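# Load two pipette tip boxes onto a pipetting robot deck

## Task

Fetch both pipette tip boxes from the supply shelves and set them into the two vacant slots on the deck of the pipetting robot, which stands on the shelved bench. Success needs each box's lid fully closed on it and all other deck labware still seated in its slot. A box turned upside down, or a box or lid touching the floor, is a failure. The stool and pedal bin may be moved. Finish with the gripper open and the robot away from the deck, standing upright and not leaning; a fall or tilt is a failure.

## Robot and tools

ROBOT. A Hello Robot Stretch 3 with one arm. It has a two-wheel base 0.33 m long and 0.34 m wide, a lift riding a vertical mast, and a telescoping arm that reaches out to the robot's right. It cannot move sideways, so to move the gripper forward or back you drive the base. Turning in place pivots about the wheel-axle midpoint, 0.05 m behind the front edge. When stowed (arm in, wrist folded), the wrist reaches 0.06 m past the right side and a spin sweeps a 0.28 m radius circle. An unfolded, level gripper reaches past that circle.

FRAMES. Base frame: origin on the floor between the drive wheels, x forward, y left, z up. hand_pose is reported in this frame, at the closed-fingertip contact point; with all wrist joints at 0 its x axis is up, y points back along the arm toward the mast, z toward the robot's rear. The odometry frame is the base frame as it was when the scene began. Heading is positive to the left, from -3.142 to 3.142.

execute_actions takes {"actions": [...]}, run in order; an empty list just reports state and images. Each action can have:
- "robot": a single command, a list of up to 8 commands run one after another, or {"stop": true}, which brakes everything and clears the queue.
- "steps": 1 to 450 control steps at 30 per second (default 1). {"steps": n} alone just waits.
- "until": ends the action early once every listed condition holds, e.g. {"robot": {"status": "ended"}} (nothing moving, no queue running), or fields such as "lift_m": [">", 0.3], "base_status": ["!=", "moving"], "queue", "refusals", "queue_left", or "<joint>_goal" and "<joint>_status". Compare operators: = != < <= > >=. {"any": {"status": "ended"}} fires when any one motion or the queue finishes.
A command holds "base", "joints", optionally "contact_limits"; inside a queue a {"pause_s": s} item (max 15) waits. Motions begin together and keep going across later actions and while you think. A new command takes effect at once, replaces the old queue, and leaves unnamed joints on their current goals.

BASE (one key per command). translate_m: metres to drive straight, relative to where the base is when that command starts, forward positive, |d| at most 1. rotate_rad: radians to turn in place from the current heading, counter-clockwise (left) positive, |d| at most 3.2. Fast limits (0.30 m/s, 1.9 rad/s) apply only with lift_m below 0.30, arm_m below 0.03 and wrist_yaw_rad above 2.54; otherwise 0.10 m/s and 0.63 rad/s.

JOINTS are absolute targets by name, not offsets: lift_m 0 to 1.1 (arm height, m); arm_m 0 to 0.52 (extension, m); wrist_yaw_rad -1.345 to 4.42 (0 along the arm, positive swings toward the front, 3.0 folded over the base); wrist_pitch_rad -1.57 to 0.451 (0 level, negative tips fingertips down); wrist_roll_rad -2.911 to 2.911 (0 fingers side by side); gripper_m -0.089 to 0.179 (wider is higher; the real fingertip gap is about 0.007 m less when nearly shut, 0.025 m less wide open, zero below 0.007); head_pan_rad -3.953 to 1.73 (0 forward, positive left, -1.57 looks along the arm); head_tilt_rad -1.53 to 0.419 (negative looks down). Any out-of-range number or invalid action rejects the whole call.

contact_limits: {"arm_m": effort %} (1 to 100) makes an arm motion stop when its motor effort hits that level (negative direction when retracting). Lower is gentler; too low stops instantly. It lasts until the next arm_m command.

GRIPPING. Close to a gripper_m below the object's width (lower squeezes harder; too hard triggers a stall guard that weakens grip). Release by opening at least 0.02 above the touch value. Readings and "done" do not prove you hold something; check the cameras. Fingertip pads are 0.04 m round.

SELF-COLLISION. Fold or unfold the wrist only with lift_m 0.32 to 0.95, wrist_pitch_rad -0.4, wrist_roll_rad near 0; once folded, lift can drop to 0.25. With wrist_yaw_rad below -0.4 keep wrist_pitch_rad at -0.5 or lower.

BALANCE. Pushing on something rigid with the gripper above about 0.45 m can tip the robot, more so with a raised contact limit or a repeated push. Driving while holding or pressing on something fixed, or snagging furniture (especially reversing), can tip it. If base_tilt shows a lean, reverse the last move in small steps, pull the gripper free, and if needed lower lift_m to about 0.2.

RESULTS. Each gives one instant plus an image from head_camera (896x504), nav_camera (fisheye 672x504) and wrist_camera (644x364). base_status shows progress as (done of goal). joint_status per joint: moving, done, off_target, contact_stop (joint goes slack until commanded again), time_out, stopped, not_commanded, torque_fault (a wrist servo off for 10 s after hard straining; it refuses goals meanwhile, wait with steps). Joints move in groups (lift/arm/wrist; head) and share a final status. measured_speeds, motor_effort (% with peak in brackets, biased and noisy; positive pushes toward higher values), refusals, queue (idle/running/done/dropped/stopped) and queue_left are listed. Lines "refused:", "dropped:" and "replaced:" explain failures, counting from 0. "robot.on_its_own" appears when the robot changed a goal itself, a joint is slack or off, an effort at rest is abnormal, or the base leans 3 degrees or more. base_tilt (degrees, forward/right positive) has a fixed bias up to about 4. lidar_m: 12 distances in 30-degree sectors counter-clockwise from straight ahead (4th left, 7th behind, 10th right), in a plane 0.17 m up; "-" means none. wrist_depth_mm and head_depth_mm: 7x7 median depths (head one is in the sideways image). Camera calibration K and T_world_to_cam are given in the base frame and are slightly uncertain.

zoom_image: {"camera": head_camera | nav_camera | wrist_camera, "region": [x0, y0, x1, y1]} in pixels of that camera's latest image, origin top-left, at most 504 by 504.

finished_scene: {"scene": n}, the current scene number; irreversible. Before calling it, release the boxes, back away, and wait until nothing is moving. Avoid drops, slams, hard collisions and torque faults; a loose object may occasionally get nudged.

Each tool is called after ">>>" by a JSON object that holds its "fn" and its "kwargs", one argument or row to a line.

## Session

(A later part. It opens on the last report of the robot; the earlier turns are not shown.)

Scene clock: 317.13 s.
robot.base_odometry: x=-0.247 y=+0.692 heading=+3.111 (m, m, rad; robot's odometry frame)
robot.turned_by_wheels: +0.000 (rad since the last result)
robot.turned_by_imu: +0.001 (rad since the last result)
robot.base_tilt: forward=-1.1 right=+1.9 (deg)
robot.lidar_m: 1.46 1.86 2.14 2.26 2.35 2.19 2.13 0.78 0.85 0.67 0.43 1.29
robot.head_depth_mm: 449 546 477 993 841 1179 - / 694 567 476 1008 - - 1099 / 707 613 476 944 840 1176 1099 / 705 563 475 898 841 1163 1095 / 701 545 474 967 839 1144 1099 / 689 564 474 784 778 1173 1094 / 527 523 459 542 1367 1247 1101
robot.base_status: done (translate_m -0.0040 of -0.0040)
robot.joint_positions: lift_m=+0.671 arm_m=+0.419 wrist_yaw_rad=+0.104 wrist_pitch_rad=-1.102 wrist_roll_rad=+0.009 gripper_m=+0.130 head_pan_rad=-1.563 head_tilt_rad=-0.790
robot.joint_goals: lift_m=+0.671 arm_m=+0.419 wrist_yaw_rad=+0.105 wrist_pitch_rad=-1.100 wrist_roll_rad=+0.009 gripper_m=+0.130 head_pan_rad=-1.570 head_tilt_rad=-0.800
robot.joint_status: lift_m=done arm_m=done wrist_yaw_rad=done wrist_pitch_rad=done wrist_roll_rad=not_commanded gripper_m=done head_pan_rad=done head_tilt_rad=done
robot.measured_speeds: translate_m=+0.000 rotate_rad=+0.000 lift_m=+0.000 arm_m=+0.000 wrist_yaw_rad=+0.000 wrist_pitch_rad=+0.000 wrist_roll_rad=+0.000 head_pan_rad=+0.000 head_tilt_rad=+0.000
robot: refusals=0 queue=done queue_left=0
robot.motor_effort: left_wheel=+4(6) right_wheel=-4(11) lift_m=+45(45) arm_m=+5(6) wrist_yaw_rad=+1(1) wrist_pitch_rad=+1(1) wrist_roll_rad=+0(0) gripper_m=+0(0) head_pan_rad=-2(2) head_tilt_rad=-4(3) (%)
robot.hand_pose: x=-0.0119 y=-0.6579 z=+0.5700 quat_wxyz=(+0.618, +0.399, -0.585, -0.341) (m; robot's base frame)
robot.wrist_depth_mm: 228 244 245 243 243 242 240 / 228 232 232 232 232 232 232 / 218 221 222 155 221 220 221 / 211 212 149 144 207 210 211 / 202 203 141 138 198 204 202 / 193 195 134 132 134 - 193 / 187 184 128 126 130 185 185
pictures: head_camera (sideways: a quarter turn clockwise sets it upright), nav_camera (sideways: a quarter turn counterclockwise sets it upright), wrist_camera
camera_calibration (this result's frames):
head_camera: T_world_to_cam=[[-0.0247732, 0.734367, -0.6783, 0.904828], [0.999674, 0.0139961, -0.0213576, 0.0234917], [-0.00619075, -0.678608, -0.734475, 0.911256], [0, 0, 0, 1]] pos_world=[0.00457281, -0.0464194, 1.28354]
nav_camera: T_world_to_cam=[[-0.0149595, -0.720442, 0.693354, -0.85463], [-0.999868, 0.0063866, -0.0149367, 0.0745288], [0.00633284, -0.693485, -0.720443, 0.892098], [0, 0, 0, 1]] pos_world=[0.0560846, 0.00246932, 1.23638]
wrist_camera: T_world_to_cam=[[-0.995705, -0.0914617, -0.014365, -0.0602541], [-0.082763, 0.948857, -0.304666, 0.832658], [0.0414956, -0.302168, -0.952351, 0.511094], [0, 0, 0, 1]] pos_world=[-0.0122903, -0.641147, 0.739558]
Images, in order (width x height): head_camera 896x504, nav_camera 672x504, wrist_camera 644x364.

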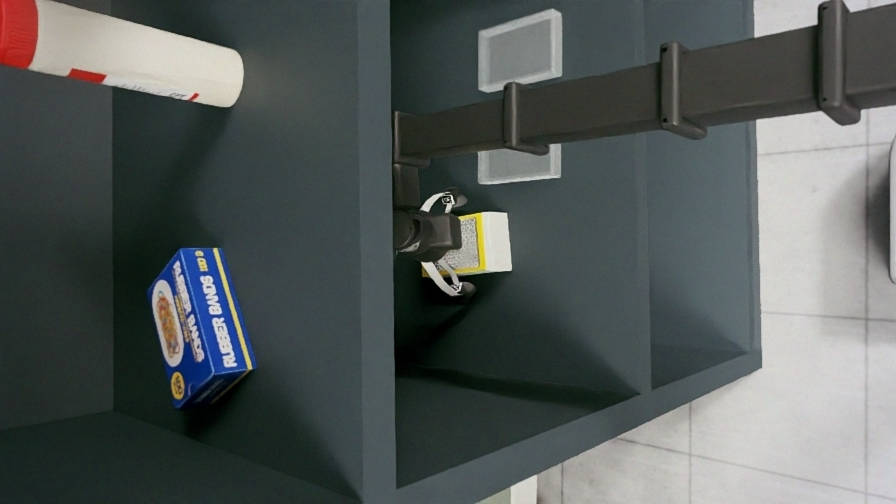

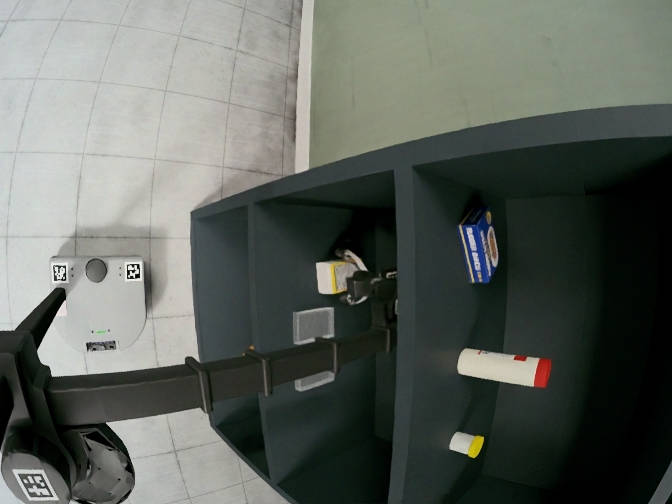

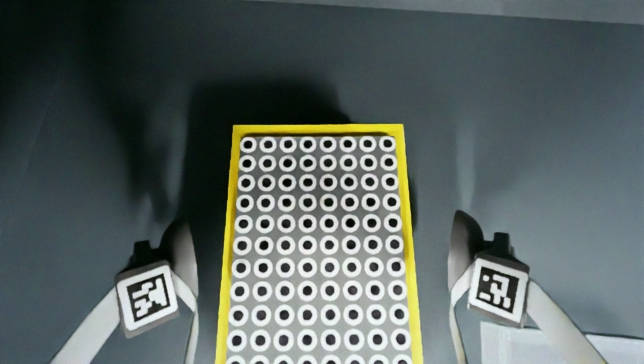

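>>> {"fn": "execute_actions", "kwargs": {
  "actions": [
    {"robot":[{"base":{"translate_m":0.002},"joints":{"arm_m":0.4205}},{"joints":{"gripper_m":0.04}},{"joints":{"lift_m":0.688}},{"base":{"translate_m":0.02},"joints":{"arm_m":0.0,"wrist_yaw_rad":0.0}},{"base":{"rotate_rad":0.6845}},{"base":{"translate_m":1.0},"joints":{"lift_m":1.1,"head_tilt_rad":-0.6}},{"base":{"translate_m":0.3012}},{"base":{"rotate_rad":0.8705}}],"steps":450,"until":{"robot":{"status":"ended"}}},
    {"steps":450,"until":{"robot":{"status":"ended"}}},
    {"robot":{"joints":{"arm_m":0.25}},"steps":450,"until":{"robot":{"status":"ended"}}}
  ]
}}

Scene clock: 354.23 s.
robot.base_odometry: x=-1.302 y=-0.098 heading=-1.618 (m, m, rad; robot's odometry frame)
robot.turned_by_wheels: +1.555 (rad since the last result)
robot.turned_by_imu: +1.572 (rad since the last result)
robot.base_tilt: forward=-1.0 right=+1.9 (deg)
robot.lidar_m: 2.04 1.60 2.02 3.15 2.11 1.46 1.74 0.78 1.12 0.61 0.67 0.85
robot.head_depth_mm: 947 1050 711 582 578 1365 1166 / - 1050 702 583 576 1363 1161 / - - 691 486 574 1367 1152 / 944 1040 791 480 574 1356 1163 / 945 1038 828 557 574 1325 1166 / 938 1029 789 557 573 1352 1161 / 942 1053 825 611 529 1299 1163
robot.base_status: done (rotate_rad +0.8703 of +0.8705)
robot.joint_positions: lift_m=+1.099 arm_m=+0.250 wrist_yaw_rad=+0.000 wrist_pitch_rad=-1.107 wrist_roll_rad=+0.009 gripper_m=+0.041 head_pan_rad=-1.563 head_tilt_rad=-0.606
robot.joint_goals: lift_m=+1.100 arm_m=+0.250 wrist_yaw_rad=+0.000 wrist_pitch_rad=-1.100 wrist_roll_rad=+0.009 gripper_m=+0.040 head_pan_rad=-1.570 head_tilt_rad=-0.600
robot.joint_status: lift_m=done arm_m=done wrist_yaw_rad=done wrist_pitch_rad=done wrist_roll_rad=not_commanded gripper_m=done head_pan_rad=done head_tilt_rad=done
robot.measured_speeds: translate_m=+0.000 rotate_rad=+0.000 lift_m=+0.000 arm_m=+0.000 wrist_yaw_rad=+0.000 wrist_pitch_rad=+0.000 wrist_roll_rad=+0.000 head_pan_rad=+0.000 head_tilt_rad=+0.000
robot: refusals=0 queue=done queue_left=0
robot.motor_effort: left_wheel=-2(7) right_wheel=+4(10) lift_m=+46(48) arm_m=+5(4) wrist_yaw_rad=+0(3) wrist_pitch_rad=+2(3) wrist_roll_rad=+0(1) gripper_m=-18(96) head_pan_rad=-2(2) head_tilt_rad=+4(18) (%)
robot.hand_pose: x=-0.0216 y=-0.4878 z=+0.9975 quat_wxyz=(+0.599, +0.370, -0.604, -0.374) (m; robot's base frame)
robot.wrist_depth_mm: 301 214 278 281 291 292 278 / 202 199 267 272 265 257 245 / 191 189 227 152 252 248 243 / 182 182 201 141 229 234 241 / 235 231 137 135 137 232 234 / 234 230 131 130 131 233 233 / 228 228 128 125 127 228 227
pictures: head_camera (sideways: a quarter turn clockwise sets it upright), nav_camera (sideways: a quarter turn counterclockwise sets it upright), wrist_camera
camera_calibration (this result's frames):
head_camera: T_world_to_cam=[[-0.0237226, 0.597786, -0.801305, 1.06514], [0.999705, 0.00995911, -0.0221666, 0.0245499], [-0.00527057, -0.801594, -0.597845, 0.733534], [0, 0, 0, 1]] pos_world=[0.00459129, -0.048972, 1.29258]
nav_camera: T_world_to_cam=[[-0.016029, -0.581345, 0.8135, -1.01122], [-0.999845, 0.00343514, -0.0172459, 0.0775389], [0.00723132, -0.81365, -0.58131, 0.711113], [0, 0, 0, 1]] pos_world=[0.0561758, -0.00953712, 1.23734]
wrist_camera: T_world_to_cam=[[-0.999829, 0.0117414, -0.0143033, 0.00195756], [0.0154944, 0.953766, -0.30015, 0.800659], [0.0101178, -0.30032, -0.953785, 0.9717], [0, 0, 0, 1]] pos_world=[-0.0202799, -0.471843, 1.16714]
Images, in order (width x height): head_camera 896x504, nav_camera 672x504, wrist_camera 644x364.

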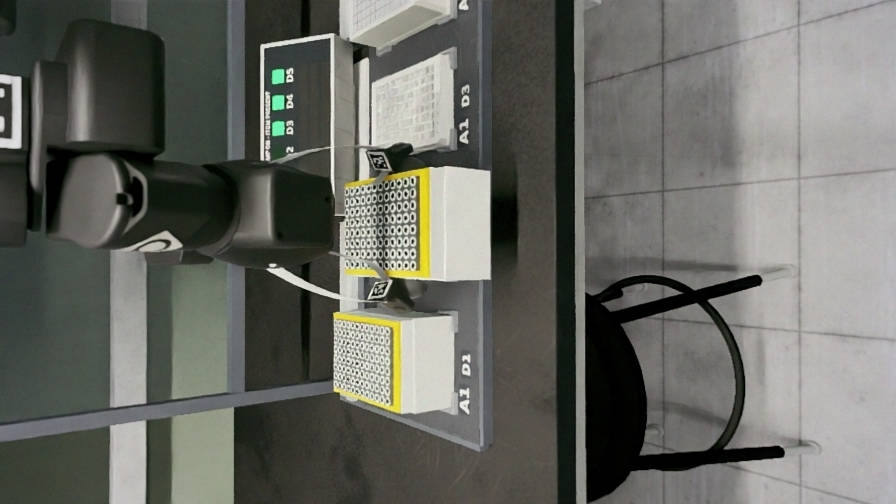

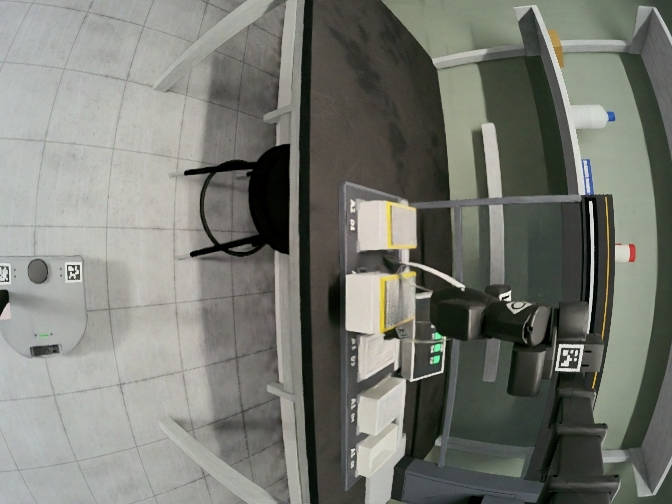

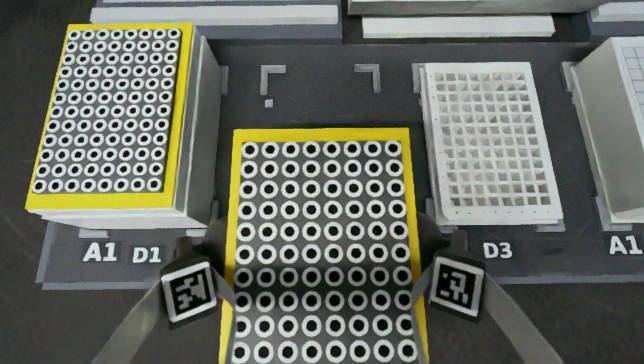

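>>> {"fn": "zoom_image", "kwargs": {
  "camera": "wrist_camera",
  "region": [200, 30, 450, 150]
}}

Region (200, 30, 450, 150) of wrist_camera's 644x364 image, scaled by 2.016; it fills the top 242 rows of this view, and the rest is white.

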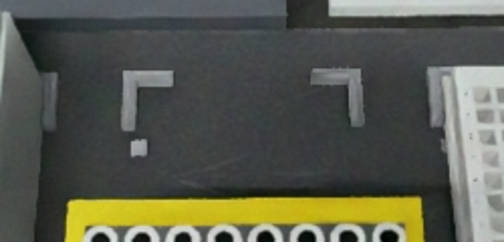

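>>> {"fn": "execute_actions", "kwargs": {
  "actions": [
    {"robot":[{"base":{"translate_m":0.0015},"joints":{"arm_m":0.343}},{"joints":{"lift_m":1.07}}],"steps":450,"until":{"robot":{"status":"ended"}}}
  ]
}}

>>> {"fn": "zoom_image", "kwargs": {
  "camera": "head_camera",
  "region": [320, 120, 500, 430]
}}

Scene clock: 371.07 s.
robot.base_odometry: x=-1.302 y=-0.099 heading=-1.618 (m, m, rad; robot's odometry frame)
robot.turned_by_wheels: +0.000 (rad since the last result)
robot.turned_by_imu: +0.001 (rad since the last result)
robot.base_tilt: forward=-1.0 right=+2.0 (deg)
robot.lidar_m: 2.03 1.61 2.03 3.16 2.10 1.46 1.74 0.78 1.12 0.61 0.67 0.85
robot.head_depth_mm: 975 1045 710 583 579 1371 1164 / - 1047 703 583 576 1360 1169 / - 1068 693 572 576 1355 1166 / 948 1036 610 554 576 1363 1160 / 948 1041 827 567 574 1327 1154 / 941 1031 787 565 529 1354 1159 / 946 1050 826 607 529 1302 1165
robot.base_status: done (translate_m +0.0015 of +0.0015)
robot.joint_positions: lift_m=+1.070 arm_m=+0.343 wrist_yaw_rad=+0.000 wrist_pitch_rad=-1.107 wrist_roll_rad=+0.009 gripper_m=+0.041 head_pan_rad=-1.563 head_tilt_rad=-0.606
robot.joint_goals: lift_m=+1.070 arm_m=+0.343 wrist_yaw_rad=+0.000 wrist_pitch_rad=-1.100 wrist_roll_rad=+0.009 gripper_m=+0.040 head_pan_rad=-1.570 head_tilt_rad=-0.600
robot.joint_status: lift_m=done arm_m=done wrist_yaw_rad=done wrist_pitch_rad=done wrist_roll_rad=not_commanded gripper_m=done head_pan_rad=done head_tilt_rad=done
robot.measured_speeds: translate_m=+0.000 rotate_rad=+0.000 lift_m=+0.000 arm_m=+0.000 wrist_yaw_rad=+0.000 wrist_pitch_rad=+0.000 wrist_roll_rad=+0.000 head_pan_rad=+0.000 head_tilt_rad=+0.000
robot: refusals=0 queue=done queue_left=0
robot.motor_effort: left_wheel=-2(5) right_wheel=+3(9) lift_m=+32(47) arm_m=+5(0) wrist_yaw_rad=+0(1) wrist_pitch_rad=+2(2) wrist_roll_rad=+0(0) gripper_m=-18(18) head_pan_rad=-2(2) head_tilt_rad=+1(2) (%)
robot.hand_pose: x=-0.0216 y=-0.5808 z=+0.9690 quat_wxyz=(+0.599, +0.370, -0.604, -0.374) (m; robot's base frame)
robot.wrist_depth_mm: 260 267 268 266 180 180 180 / 242 233 232 233 187 187 188 / 223 223 222 152 226 227 227 / 151 155 200 141 206 204 213 / 144 147 137 135 137 195 199 / 138 141 130 130 130 188 189 / 133 152 128 125 127 183 181
pictures: head_camera (sideways: a quarter turn clockwise sets it upright), nav_camera (sideways: a quarter turn counterclockwise sets it upright), wrist_camera
camera_calibration (this result's frames):
head_camera: T_world_to_cam=[[-0.0237226, 0.597774, -0.801313, 1.06515], [0.999705, 0.00995891, -0.0221666, 0.02455], [-0.00527041, -0.801603, -0.597834, 0.733519], [0, 0, 0, 1]] pos_world=[0.00459129, -0.0489721, 1.29259]
nav_camera: T_world_to_cam=[[-0.016029, -0.581333, 0.813508, -1.01123], [-0.999845, 0.00343477, -0.017246, 0.0775391], [0.00723148, -0.813658, -0.581298, 0.711098], [0, 0, 0, 1]] pos_world=[0.0561758, -0.00953801, 1.23734]
wrist_camera: T_world_to_cam=[[-0.999829, 0.011749, -0.0143028, 0.00264559], [0.015501, 0.95378, -0.300107, 0.880775], [0.0101157, -0.300278, -0.953798, 0.916661], [0, 0, 0, 1]] pos_world=[-0.0202804, -0.564844, 1.13867]
Images, in order (width x height): head_camera 896x504, nav_camera 672x504, wrist_camera 644x364.

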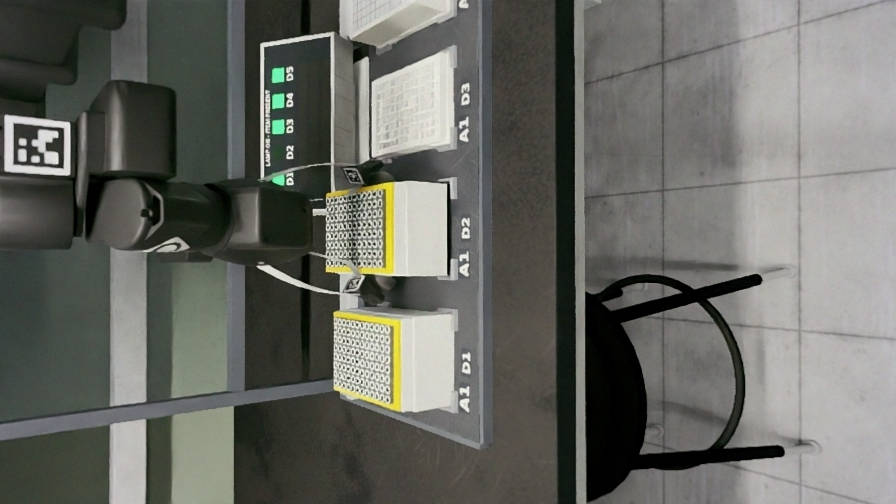

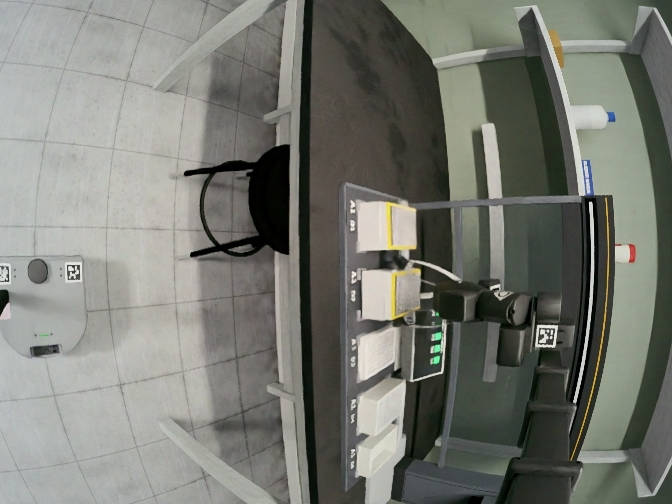

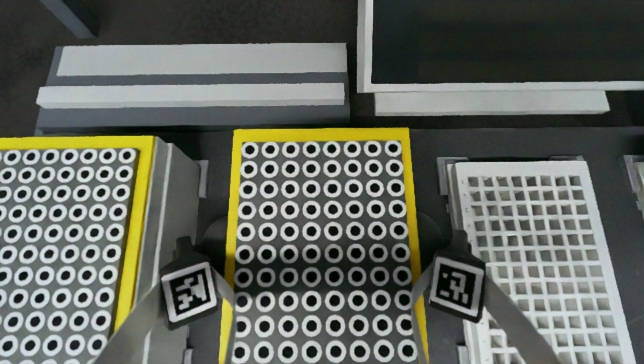

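Region (320, 120, 500, 430) of head_camera's 896x504 image, scaled by 1.626, with more detail than that image has; it fills the left 293 columns of this view, and the rest is white.

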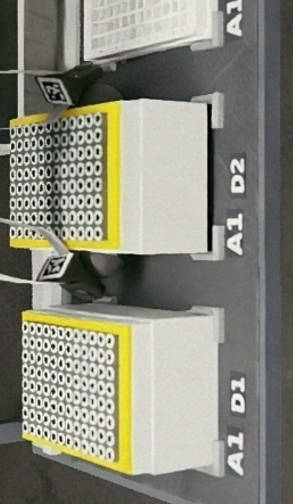

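>>> {"fn": "execute_actions", "kwargs": {
  "actions": [
    {"robot":[{"joints":{"arm_m":0.3445}},{"joints":{"lift_m":1.061}}],"steps":450,"until":{"robot":{"status":"ended"}}},
    {"steps":5}
  ]
}}

Scene clock: 376.50 s.
robot.base_odometry: x=-1.302 y=-0.099 heading=-1.618 (m, m, rad; robot's odometry frame)
robot.turned_by_wheels: +0.000 (rad since the last result)
robot.turned_by_imu: +0.001 (rad since the last result)
robot.base_tilt: forward=-1.1 right=+1.9 (deg)
robot.lidar_m: 2.03 1.60 2.02 3.15 2.10 1.47 1.74 0.78 1.12 0.62 0.67 0.85
robot.head_depth_mm: - 1049 713 584 577 1359 1172 / 969 1048 700 584 578 1354 1168 / - 1066 692 569 576 1359 1163 / 950 1035 630 559 575 1358 1161 / 947 1046 833 569 576 1328 1156 / 937 1036 790 566 530 1359 1159 / 944 1047 826 608 530 1294 1162
robot.base_status: done (translate_m +0.0015 of +0.0015)
robot.joint_positions: lift_m=+1.061 arm_m=+0.344 wrist_yaw_rad=+0.000 wrist_pitch_rad=-1.107 wrist_roll_rad=+0.009 gripper_m=+0.041 head_pan_rad=-1.563 head_tilt_rad=-0.606
robot.joint_goals: lift_m=+1.061 arm_m=+0.344 wrist_yaw_rad=+0.000 wrist_pitch_rad=-1.100 wrist_roll_rad=+0.009 gripper_m=+0.040 head_pan_rad=-1.570 head_tilt_rad=-0.600
robot.joint_status: lift_m=done arm_m=done wrist_yaw_rad=done wrist_pitch_rad=done wrist_roll_rad=not_commanded gripper_m=done head_pan_rad=done head_tilt_rad=done
robot.measured_speeds: translate_m=+0.000 rotate_rad=+0.000 lift_m=+0.000 arm_m=+0.000 wrist_yaw_rad=+0.000 wrist_pitch_rad=+0.000 wrist_roll_rad=+0.000 head_pan_rad=+0.000 head_tilt_rad=+0.000
robot: refusals=0 queue=done queue_left=0
robot.motor_effort: left_wheel=-2(2) right_wheel=+4(3) lift_m=+31(33) arm_m=+5(2) wrist_yaw_rad=-1(1) wrist_pitch_rad=+3(2) wrist_roll_rad=+0(0) gripper_m=-18(18) head_pan_rad=-1(0) head_tilt_rad=+2(4) (%)
robot.hand_pose: x=-0.0216 y=-0.5822 z=+0.9600 quat_wxyz=(+0.599, +0.370, -0.604, -0.374) (m; robot's base frame)
robot.wrist_depth_mm: 251 254 255 254 172 173 173 / 222 222 222 216 178 179 179 / 213 214 214 152 218 218 218 / 142 148 201 141 202 195 198 / 136 146 138 135 137 188 189 / 131 136 131 130 131 180 181 / 125 152 128 125 126 173 172
pictures: head_camera (sideways: a quarter turn clockwise sets it upright), nav_camera (sideways: a quarter turn counterclockwise sets it upright), wrist_camera
camera_calibration (this result's frames):
head_camera: T_world_to_cam=[[-0.0237226, 0.597774, -0.801313, 1.06515], [0.999705, 0.00995892, -0.0221666, 0.02455], [-0.00527041, -0.801602, -0.597834, 0.73352], [0, 0, 0, 1]] pos_world=[0.00459129, -0.0489721, 1.29259]
nav_camera: T_world_to_cam=[[-0.016029, -0.581333, 0.813508, -1.01123], [-0.999845, 0.00343478, -0.017246, 0.0775391], [0.00723148, -0.813658, -0.581298, 0.711098], [0, 0, 0, 1]] pos_world=[0.0561758, -0.009538, 1.23734]
wrist_camera: T_world_to_cam=[[-0.999829, 0.011756, -0.014298, 0.00253248], [0.0155028, 0.953882, -0.299781, 0.879169], [0.0101143, -0.299951, -0.953901, 0.907929], [0, 0, 0, 1]] pos_world=[-0.0202806, -0.566319, 1.12967]
Images, in order (width x height): head_camera 896x504, nav_camera 672x504, wrist_camera 644x364.

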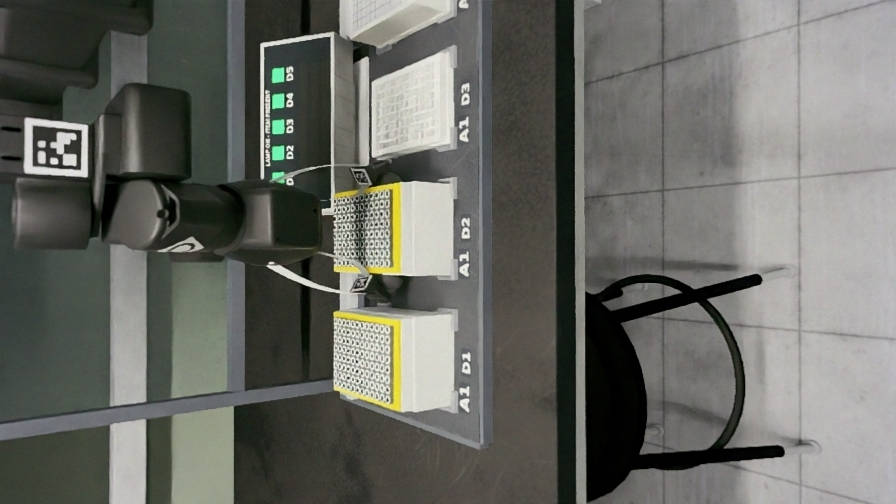

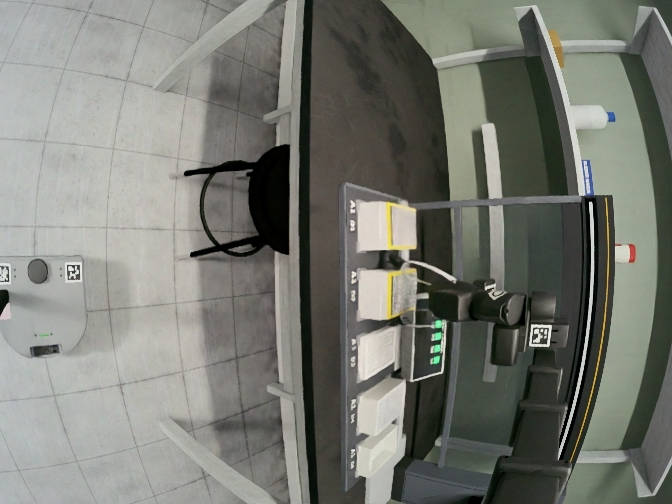

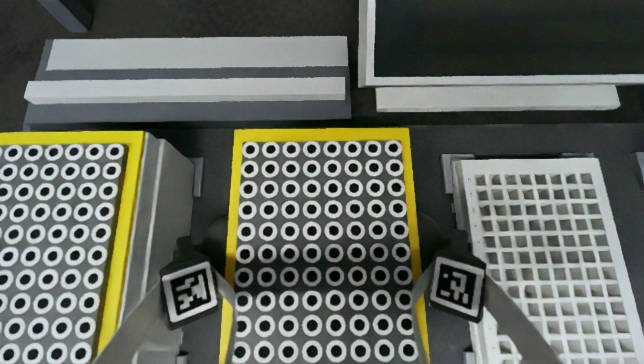

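>>> {"fn": "execute_actions", "kwargs": {
  "actions": [
    {"robot":[{"joints":{"gripper_m":0.118}},{"joints":{"lift_m":1.1}},{"joints":{"arm_m":0.2}},{"base":{"rotate_rad":-0.9372},"joints":{"arm_m":0.0}},{"base":{"translate_m":-1.0},"joints":{"lift_m":0.63,"wrist_pitch_rad":-0.592,"gripper_m":0.135,"head_tilt_rad":-0.8}},{"base":{"translate_m":-0.4226}},{"base":{"rotate_rad":-0.6178}},{"joints":{"arm_m":0.2}}],"steps":450,"until":{"robot":{"status":"ended"}}},
    {"steps":450,"until":{"robot":{"status":"ended"}}}
  ]
}}

Scene clock: 411.83 s.
robot.base_odometry: x=-0.117 y=+0.688 heading=+3.111 (m, m, rad; robot's odometry frame)
robot.turned_by_wheels: -1.555 (rad since the last result)
robot.turned_by_imu: -1.564 (rad since the last result)
robot.base_tilt: forward=-1.1 right=+2.0 (deg)
robot.lidar_m: 1.59 2.11 2.25 2.27 2.35 2.07 2.00 0.67 0.75 0.85 0.49 1.29
robot.head_depth_mm: 713 591 476 996 842 1170 1120 / 713 611 475 993 862 - - / 670 566 475 992 - 1175 1104 / 682 565 474 1017 813 1175 1102 / 706 611 476 996 842 1169 1096 / 704 565 474 992 837 1153 1093 / 704 543 472 902 822 1037 1098
robot.base_status: done (rotate_rad -0.6176 of -0.6178)
robot.joint_positions: lift_m=+0.630 arm_m=+0.200 wrist_yaw_rad=+0.000 wrist_pitch_rad=-0.612 wrist_roll_rad=+0.009 gripper_m=+0.135 head_pan_rad=-1.563 head_tilt_rad=-0.790
robot.joint_goals: lift_m=+0.630 arm_m=+0.200 wrist_yaw_rad=+0.000 wrist_pitch_rad=-0.592 wrist_roll_rad=+0.009 gripper_m=+0.135 head_pan_rad=-1.570 head_tilt_rad=-0.800
robot.joint_status: lift_m=done arm_m=done wrist_yaw_rad=done wrist_pitch_rad=done wrist_roll_rad=not_commanded gripper_m=done head_pan_rad=done head_tilt_rad=done
robot.measured_speeds: translate_m=+0.000 rotate_rad=+0.000 lift_m=+0.000 arm_m=+0.000 wrist_yaw_rad=+0.000 wrist_pitch_rad=+0.000 wrist_roll_rad=+0.000 head_pan_rad=+0.000 head_tilt_rad=+0.000
robot: refusals=0 queue=done queue_left=0
robot.motor_effort: left_wheel=+4(9) right_wheel=-4(9) lift_m=+30(47) arm_m=+4(11) wrist_yaw_rad=+0(0) wrist_pitch_rad=+7(7) wrist_roll_rad=+0(0) gripper_m=+0(84) head_pan_rad=-2(1) head_tilt_rad=-3(15) (%)
robot.hand_pose: x=-0.0216 y=-0.5406 z=+0.6021 quat_wxyz=(+0.671, +0.212, -0.677, -0.214) (m; robot's base frame)
robot.wrist_depth_mm: 364 374 377 377 383 381 384 / 396 405 400 403 410 409 403 / 349 346 343 343 338 336 335 / 292 291 291 289 288 285 285 / 254 259 252 250 250 255 248 / 224 - 224 222 220 - 218 / 203 195 198 198 198 197 196
pictures: head_camera (sideways: a quarter turn clockwise sets it upright), nav_camera (sideways: a quarter turn counterclockwise sets it upright), wrist_camera
camera_calibration (this result's frames):
head_camera: T_world_to_cam=[[-0.0247389, 0.734361, -0.678308, 0.904838], [0.999675, 0.0139493, -0.0213577, 0.0234918], [-0.00622232, -0.678616, -0.734467, 0.911247], [0, 0, 0, 1]] pos_world=[0.00457065, -0.0464195, 1.28354]
nav_camera: T_world_to_cam=[[-0.0149932, -0.720434, 0.693361, -0.85464], [-0.999868, 0.00643304, -0.0149368, 0.074529], [0.00630057, -0.693494, -0.720435, 0.892089], [0, 0, 0, 1]] pos_world=[0.0560847, 0.00246628, 1.23638]
wrist_camera: T_world_to_cam=[[-0.999827, 0.00378576, -0.018205, -0.00507037], [0.0156964, 0.696718, -0.717173, 0.844494], [0.00996869, -0.717335, -0.696657, 0.198513], [0, 0, 0, 1]] pos_world=[-0.020304, -0.445955, 0.743852]
Images, in order (width x height): head_camera 896x504, nav_camera 672x504, wrist_camera 644x364.

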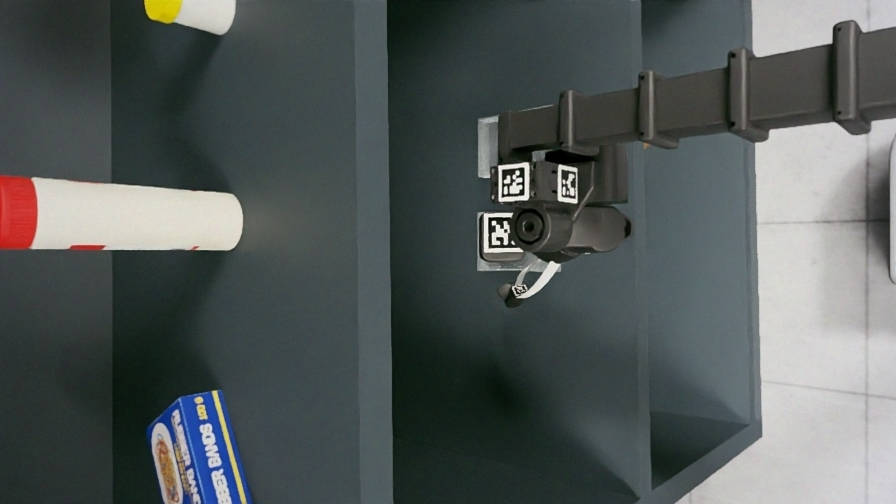

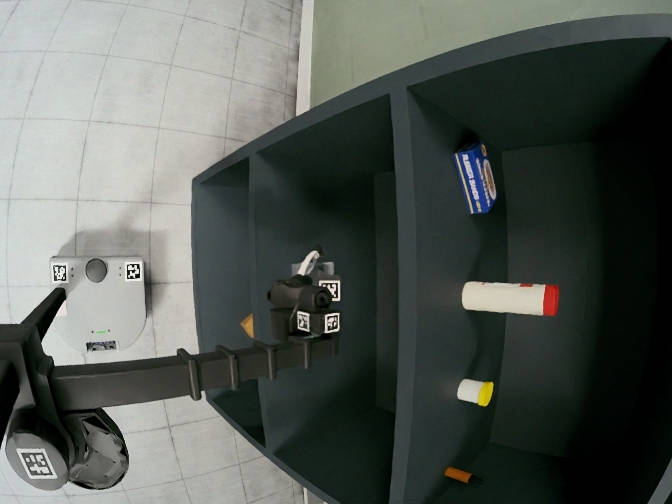

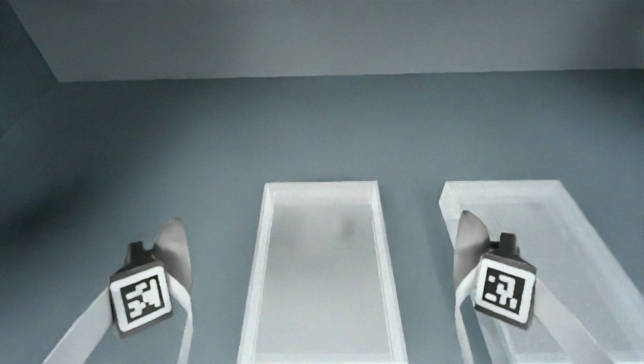

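>>> {"fn": "execute_actions", "kwargs": {
  "actions": [
    {"robot":[{"joints":{"arm_m":0.2305,"gripper_m":0.125}},{"joints":{"lift_m":0.588}}],"steps":450,"until":{"robot":{"status":"ended"}}}
  ]
}}

Scene clock: 415.83 s.
robot.base_odometry: x=-0.117 y=+0.688 heading=+3.111 (m, m, rad; robot's odometry frame)
robot.turned_by_wheels: +0.000 (rad since the last result)
robot.turned_by_imu: +0.001 (rad since the last result)
robot.base_tilt: forward=-1.0 right=+1.8 (deg)
robot.lidar_m: 1.59 2.10 2.25 2.26 2.36 2.06 2.01 0.67 0.75 0.85 0.49 1.29
robot.head_depth_mm: 713 589 476 1000 841 1181 1115 / 710 612 476 989 862 - - / 671 564 475 993 - 1172 1094 / 681 563 476 1023 816 1182 1100 / 703 611 474 990 845 1167 1093 / 705 565 475 987 839 1159 1095 / 703 543 473 907 823 1034 1091
robot.base_status: done (rotate_rad -0.6176 of -0.6178)
robot.joint_positions: lift_m=+0.588 arm_m=+0.230 wrist_yaw_rad=+0.000 wrist_pitch_rad=-0.611 wrist_roll_rad=+0.009 gripper_m=+0.125 head_pan_rad=-1.563 head_tilt_rad=-0.790
robot.joint_goals: lift_m=+0.588 arm_m=+0.231 wrist_yaw_rad=+0.000 wrist_pitch_rad=-0.592 wrist_roll_rad=+0.009 gripper_m=+0.125 head_pan_rad=-1.570 head_tilt_rad=-0.800
robot.joint_status: lift_m=done arm_m=done wrist_yaw_rad=done wrist_pitch_rad=done wrist_roll_rad=not_commanded gripper_m=done head_pan_rad=done head_tilt_rad=done
robot.measured_speeds: translate_m=+0.000 rotate_rad=+0.000 lift_m=+0.000 arm_m=+0.000 wrist_yaw_rad=+0.000 wrist_pitch_rad=+0.000 wrist_roll_rad=+0.000 head_pan_rad=+0.000 head_tilt_rad=+0.000
robot: refusals=0 queue=done queue_left=0
robot.motor_effort: left_wheel=+4(4) right_wheel=-4(5) lift_m=+31(31) arm_m=+4(4) wrist_yaw_rad=+0(0) wrist_pitch_rad=+6(6) wrist_roll_rad=+0(0) gripper_m=-1(52) head_pan_rad=-2(2) head_tilt_rad=-4(4) (%)
robot.hand_pose: x=-0.0216 y=-0.5711 z=+0.5602 quat_wxyz=(+0.671, +0.212, -0.677, -0.214) (m; robot's base frame)
robot.wrist_depth_mm: 340 345 348 348 352 353 356 / 342 337 334 331 331 330 326 / 278 277 274 273 272 270 270 / 234 234 233 232 230 229 228 / 202 203 202 201 199 204 198 / 179 183 178 178 176 - 175 / 163 157 159 158 158 156 157
pictures: head_camera (sideways: a quarter turn clockwise sets it upright), nav_camera (sideways: a quarter turn counterclockwise sets it upright), wrist_camera
camera_calibration (this result's frames):
head_camera: T_world_to_cam=[[-0.0247391, 0.734361, -0.678308, 0.904838], [0.999675, 0.0139495, -0.0213577, 0.0234918], [-0.00622216, -0.678616, -0.734467, 0.911247], [0, 0, 0, 1]] pos_world=[0.00457066, -0.0464195, 1.28354]
nav_camera: T_world_to_cam=[[-0.014993, -0.720434, 0.693361, -0.85464], [-0.999868, 0.0064328, -0.0149368, 0.074529], [0.00630074, -0.693494, -0.720435, 0.892089], [0, 0, 0, 1]] pos_world=[0.0560847, 0.00246629, 1.23638]
wrist_camera: T_world_to_cam=[[-0.999827, 0.0037822, -0.0182058, -0.00572031], [0.0156967, 0.696567, -0.71732, 0.835672], [0.00996851, -0.717482, -0.696506, 0.147206], [0, 0, 0, 1]] pos_world=[-0.020304, -0.476463, 0.70187]
Images, in order (width x height): head_camera 896x504, nav_camera 672x504, wrist_camera 644x364.

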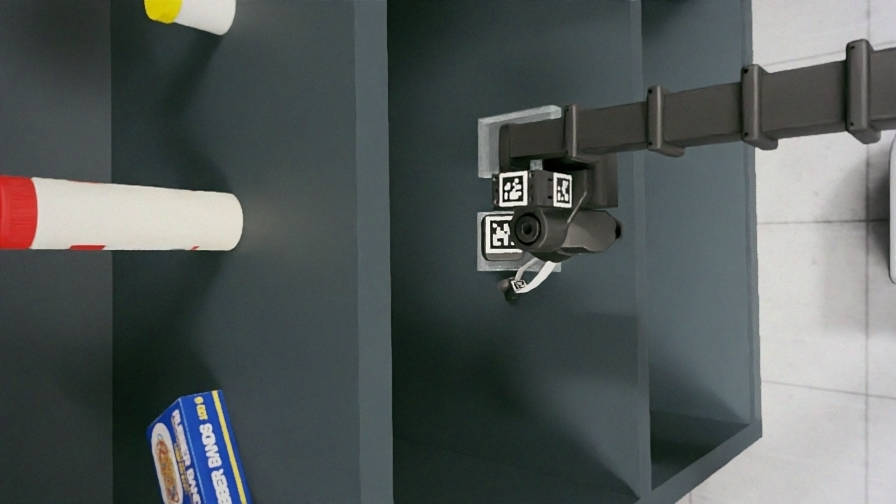

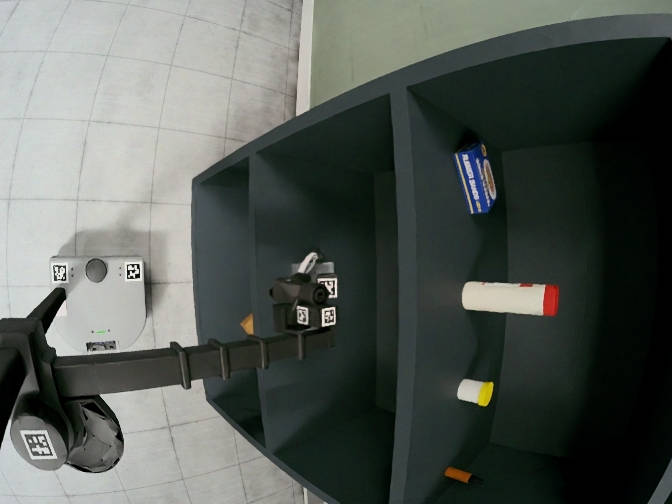

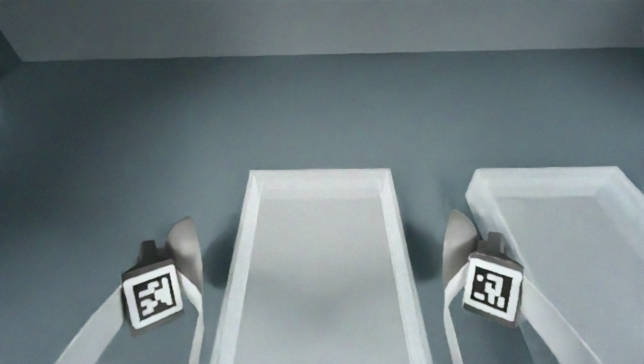

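>>> {"fn": "execute_actions", "kwargs": {
  "actions": [
    {"robot":[{"joints":{"gripper_m":0.052}},{"joints":{"lift_m":0.63}},{"joints":{"arm_m":0.0}},{"base":{"rotate_rad":0.6178}},{"base":{"translate_m":1.0},"joints":{"lift_m":1.07,"head_tilt_rad":-0.6}},{"base":{"translate_m":0.4226}},{"base":{"rotate_rad":0.9372}},{"base":{"translate_m":-0.003},"joints":{"arm_m":0.2445}}],"steps":450,"until":{"robot":{"status":"ended"}}},
    {"steps":450,"until":{"robot":{"status":"ended"}}},
    {"robot":{"joints":{"lift_m":1.05}},"steps":450,"until":{"robot":{"status":"ended"}}}
  ]
}}

Scene clock: 454.10 s.
robot.base_odometry: x=-1.302 y=-0.096 heading=-1.618 (m, m, rad; robot's odometry frame)
robot.turned_by_wheels: +1.555 (rad since the last result)
robot.turned_by_imu: +1.572 (rad since the last result)
robot.base_tilt: forward=-1.1 right=+1.8 (deg)
robot.lidar_m: 2.04 1.61 2.03 3.17 2.10 1.47 1.74 0.78 1.12 0.62 0.67 0.85
robot.head_depth_mm: - 1055 732 583 578 1362 1165 / - - 700 582 578 1357 1165 / 928 - 698 570 577 1360 1162 / 937 1047 631 557 576 1357 1166 / 948 1045 829 567 573 1328 1161 / 939 1038 791 557 574 1360 1162 / 947 1054 829 610 530 1328 1161
robot.base_status: done (translate_m -0.0030 of -0.0030)
robot.joint_positions: lift_m=+1.050 arm_m=+0.244 wrist_yaw_rad=+0.000 wrist_pitch_rad=-0.611 wrist_roll_rad=+0.009 gripper_m=+0.053 head_pan_rad=-1.563 head_tilt_rad=-0.606
robot.joint_goals: lift_m=+1.050 arm_m=+0.244 wrist_yaw_rad=+0.000 wrist_pitch_rad=-0.592 wrist_roll_rad=+0.009 gripper_m=+0.052 head_pan_rad=-1.570 head_tilt_rad=-0.600
robot.joint_status: lift_m=done arm_m=done wrist_yaw_rad=done wrist_pitch_rad=done wrist_roll_rad=not_commanded gripper_m=done head_pan_rad=done head_tilt_rad=done
robot.measured_speeds: translate_m=+0.000 rotate_rad=+0.000 lift_m=+0.000 arm_m=+0.000 wrist_yaw_rad=+0.000 wrist_pitch_rad=+0.000 wrist_roll_rad=+0.000 head_pan_rad=+0.000 head_tilt_rad=+0.000
robot: refusals=0 queue=done queue_left=0
robot.motor_effort: left_wheel=-2(8) right_wheel=+4(8) lift_m=+31(48) arm_m=+4(8) wrist_yaw_rad=+0(0) wrist_pitch_rad=+6(6) wrist_roll_rad=+0(0) gripper_m=-14(95) head_pan_rad=-2(3) head_tilt_rad=+3(16) (%)
robot.hand_pose: x=-0.0216 y=-0.5851 z=+1.0221 quat_wxyz=(+0.672, +0.212, -0.677, -0.214) (m; robot's base frame)
robot.wrist_depth_mm: 594 615 616 610 607 618 619 / 501 459 473 478 282 279 478 / 413 395 408 393 272 271 370 / 348 336 329 307 262 264 285 / 300 208 284 206 283 280 279 / 184 184 196 183 216 238 235 / 165 170 202 163 211 214 216
pictures: head_camera (sideways: a quarter turn clockwise sets it upright), nav_camera (sideways: a quarter turn counterclockwise sets it upright), wrist_camera
camera_calibration (this result's frames):
head_camera: T_world_to_cam=[[-0.0237043, 0.597781, -0.801309, 1.06514], [0.999705, 0.00992845, -0.0221666, 0.02455], [-0.005295, -0.801598, -0.59784, 0.733527], [0, 0, 0, 1]] pos_world=[0.00458979, -0.048972, 1.29258]
nav_camera: T_world_to_cam=[[-0.0160468, -0.581339, 0.813503, -1.01123], [-0.999845, 0.00346554, -0.017246, 0.077539], [0.00720652, -0.813654, -0.581304, 0.711106], [0, 0, 0, 1]] pos_world=[0.0561755, -0.00953906, 1.23734]
wrist_camera: T_world_to_cam=[[-0.999827, 0.00377538, -0.0182015, 0.00273578], [0.0156888, 0.696567, -0.71732, 1.17681], [0.00997043, -0.717482, -0.696506, 0.458936], [0, 0, 0, 1]] pos_world=[-0.0203033, -0.49046, 1.16385]
Images, in order (width x height): head_camera 896x504, nav_camera 672x504, wrist_camera 644x364.

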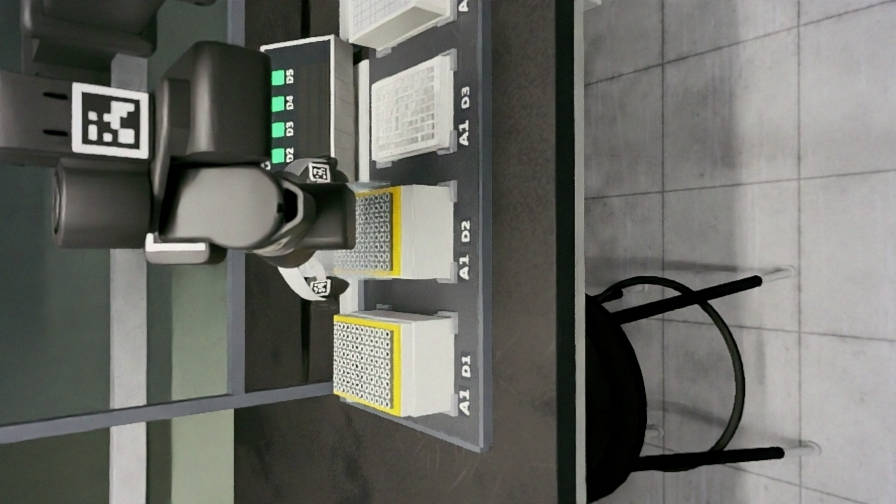

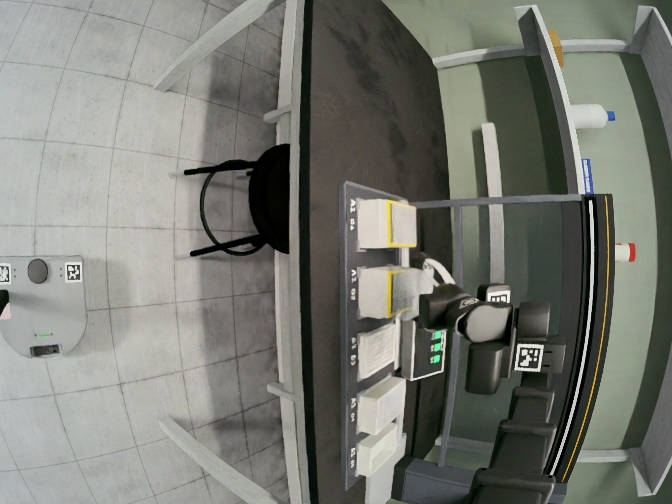

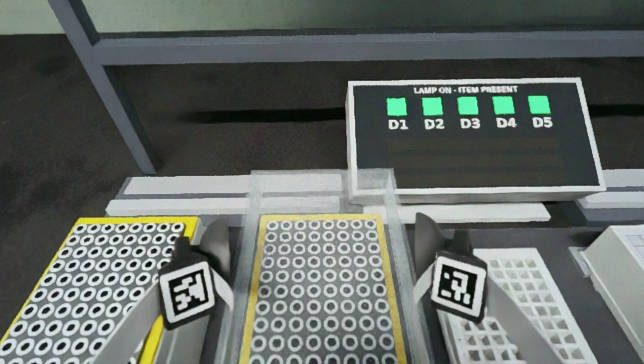

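>>> {"fn": "zoom_image", "kwargs": {
  "camera": "wrist_camera",
  "region": [200, 150, 450, 364]
}}

Region (200, 150, 450, 364) of wrist_camera's 644x364 image, scaled by 2.016; it fills the top 431 rows of this view, and the rest is white.

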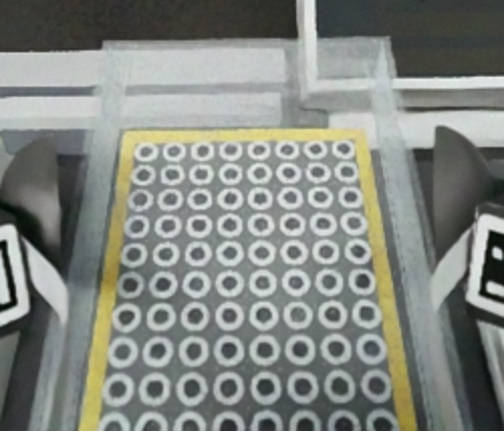

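>>> {"fn": "execute_actions", "kwargs": {
  "actions": [
    {"robot":[{"base":{"translate_m":0.001},"joints":{"arm_m":0.2425}},{"joints":{"lift_m":1.039}}],"steps":450,"until":{"robot":{"status":"ended"}}}
  ]
}}

>>> {"fn": "zoom_image", "kwargs": {
  "camera": "wrist_camera",
  "region": [200, 150, 450, 364]
}}

Scene clock: 466.00 s.
robot.base_odometry: x=-1.302 y=-0.097 heading=-1.618 (m, m, rad; robot's odometry frame)
robot.turned_by_wheels: +0.000 (rad since the last result)
robot.turned_by_imu: +0.001 (rad since the last result)
robot.base_tilt: forward=-0.9 right=+2.1 (deg)
robot.lidar_m: 2.04 1.61 2.03 3.15 2.11 1.47 1.74 0.78 1.12 0.62 0.68 0.85
robot.head_depth_mm: 926 1069 749 585 578 1362 1168 / - - 694 584 575 1360 1165 / 921 - 699 569 576 1357 1164 / 939 1046 631 559 576 1359 1159 / 949 1040 833 568 574 1321 1158 / 938 1031 789 558 574 1357 1157 / 944 1047 828 608 530 1296 1162
robot.base_status: done (translate_m +0.0010 of +0.0010)
robot.joint_positions: lift_m=+1.039 arm_m=+0.243 wrist_yaw_rad=+0.000 wrist_pitch_rad=-0.611 wrist_roll_rad=+0.009 gripper_m=+0.053 head_pan_rad=-1.563 head_tilt_rad=-0.606
robot.joint_goals: lift_m=+1.039 arm_m=+0.242 wrist_yaw_rad=+0.000 wrist_pitch_rad=-0.592 wrist_roll_rad=+0.009 gripper_m=+0.052 head_pan_rad=-1.570 head_tilt_rad=-0.600
robot.joint_status: lift_m=done arm_m=done wrist_yaw_rad=done wrist_pitch_rad=done wrist_roll_rad=not_commanded gripper_m=done head_pan_rad=done head_tilt_rad=done
robot.measured_speeds: translate_m=+0.000 rotate_rad=+0.000 lift_m=+0.000 arm_m=+0.000 wrist_yaw_rad=+0.000 wrist_pitch_rad=+0.000 wrist_roll_rad=+0.000 head_pan_rad=+0.000 head_tilt_rad=+0.000
robot: refusals=0 queue=done queue_left=0
robot.motor_effort: left_wheel=-2(5) right_wheel=+4(9) lift_m=+30(31) arm_m=-6(7) wrist_yaw_rad=+0(0) wrist_pitch_rad=+6(6) wrist_roll_rad=+0(1) gripper_m=-15(15) head_pan_rad=-2(2) head_tilt_rad=+3(3) (%)
robot.hand_pose: x=-0.0216 y=-0.5838 z=+1.0111 quat_wxyz=(+0.672, +0.212, -0.677, -0.214) (m; robot's base frame)
robot.wrist_depth_mm: 563 259 259 260 540 536 531 / 476 456 472 474 272 274 443 / 395 373 387 373 263 262 266 / 332 316 315 310 255 254 281 / 206 195 258 193 266 268 254 / 172 172 184 171 176 233 226 / 154 160 199 153 204 199 206
pictures: head_camera (sideways: a quarter turn clockwise sets it upright), nav_camera (sideways: a quarter turn counterclockwise sets it upright), wrist_camera
camera_calibration (this result's frames):
head_camera: T_world_to_cam=[[-0.0237042, 0.597781, -0.801309, 1.06514], [0.999705, 0.00992822, -0.0221666, 0.02455], [-0.00529519, -0.801598, -0.59784, 0.733527], [0, 0, 0, 1]] pos_world=[0.00458978, -0.048972, 1.29258]
nav_camera: T_world_to_cam=[[-0.0160469, -0.581339, 0.813503, -1.01123], [-0.999845, 0.00346578, -0.017246, 0.077539], [0.00720633, -0.813654, -0.581304, 0.711106], [0, 0, 0, 1]] pos_world=[0.0561755, -0.00953907, 1.23734]
wrist_camera: T_world_to_cam=[[-0.999827, 0.00377303, -0.018201, 0.00252919], [0.0156868, 0.696567, -0.71732, 1.168], [0.00997175, -0.717482, -0.696506, 0.452242], [0, 0, 0, 1]] pos_world=[-0.020303, -0.489121, 1.15286]
Images, in order (width x height): head_camera 896x504, nav_camera 672x504, wrist_camera 644x364.

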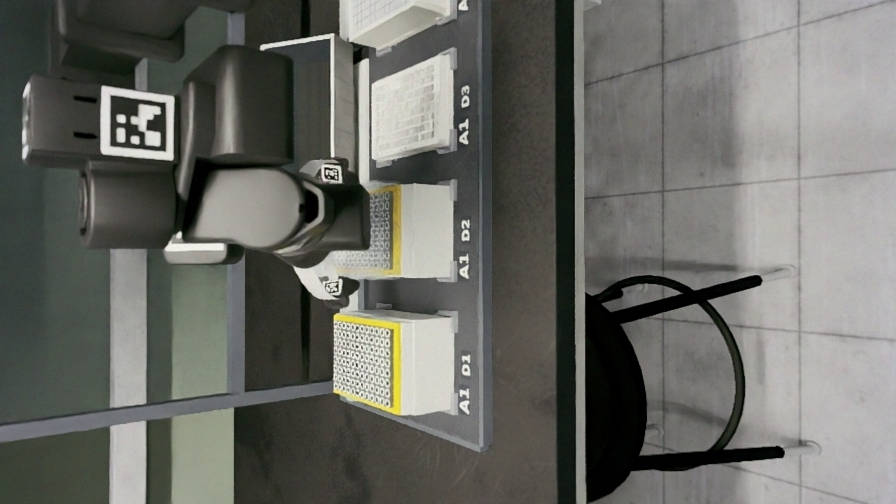

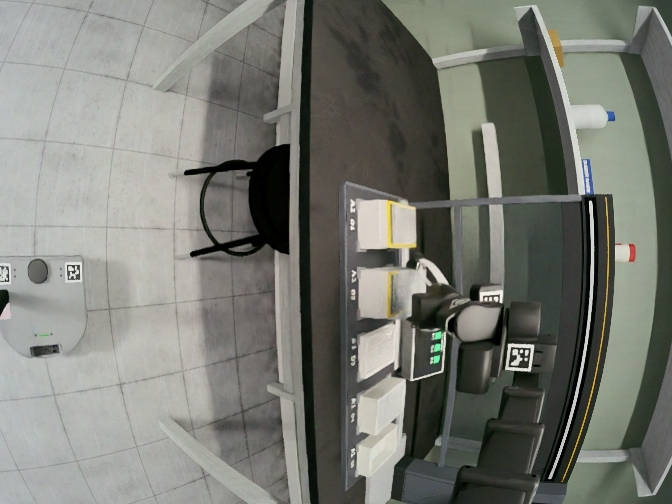

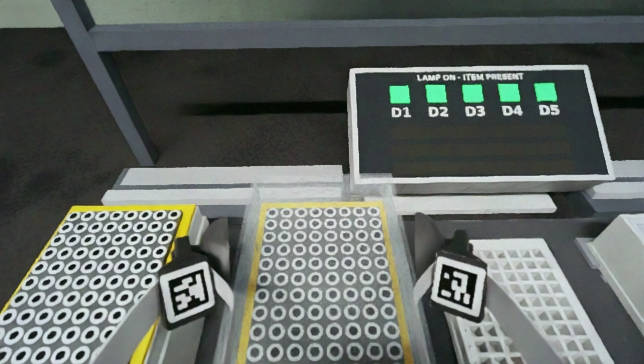

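Region (200, 150, 450, 364) of wrist_camera's 644x364 image, scaled by 2.016; it fills the top 431 rows of this view, and the rest is white.

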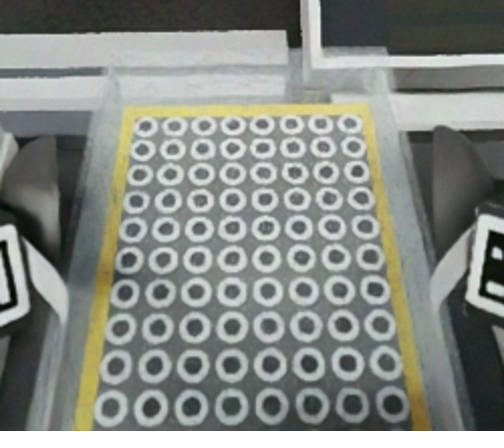

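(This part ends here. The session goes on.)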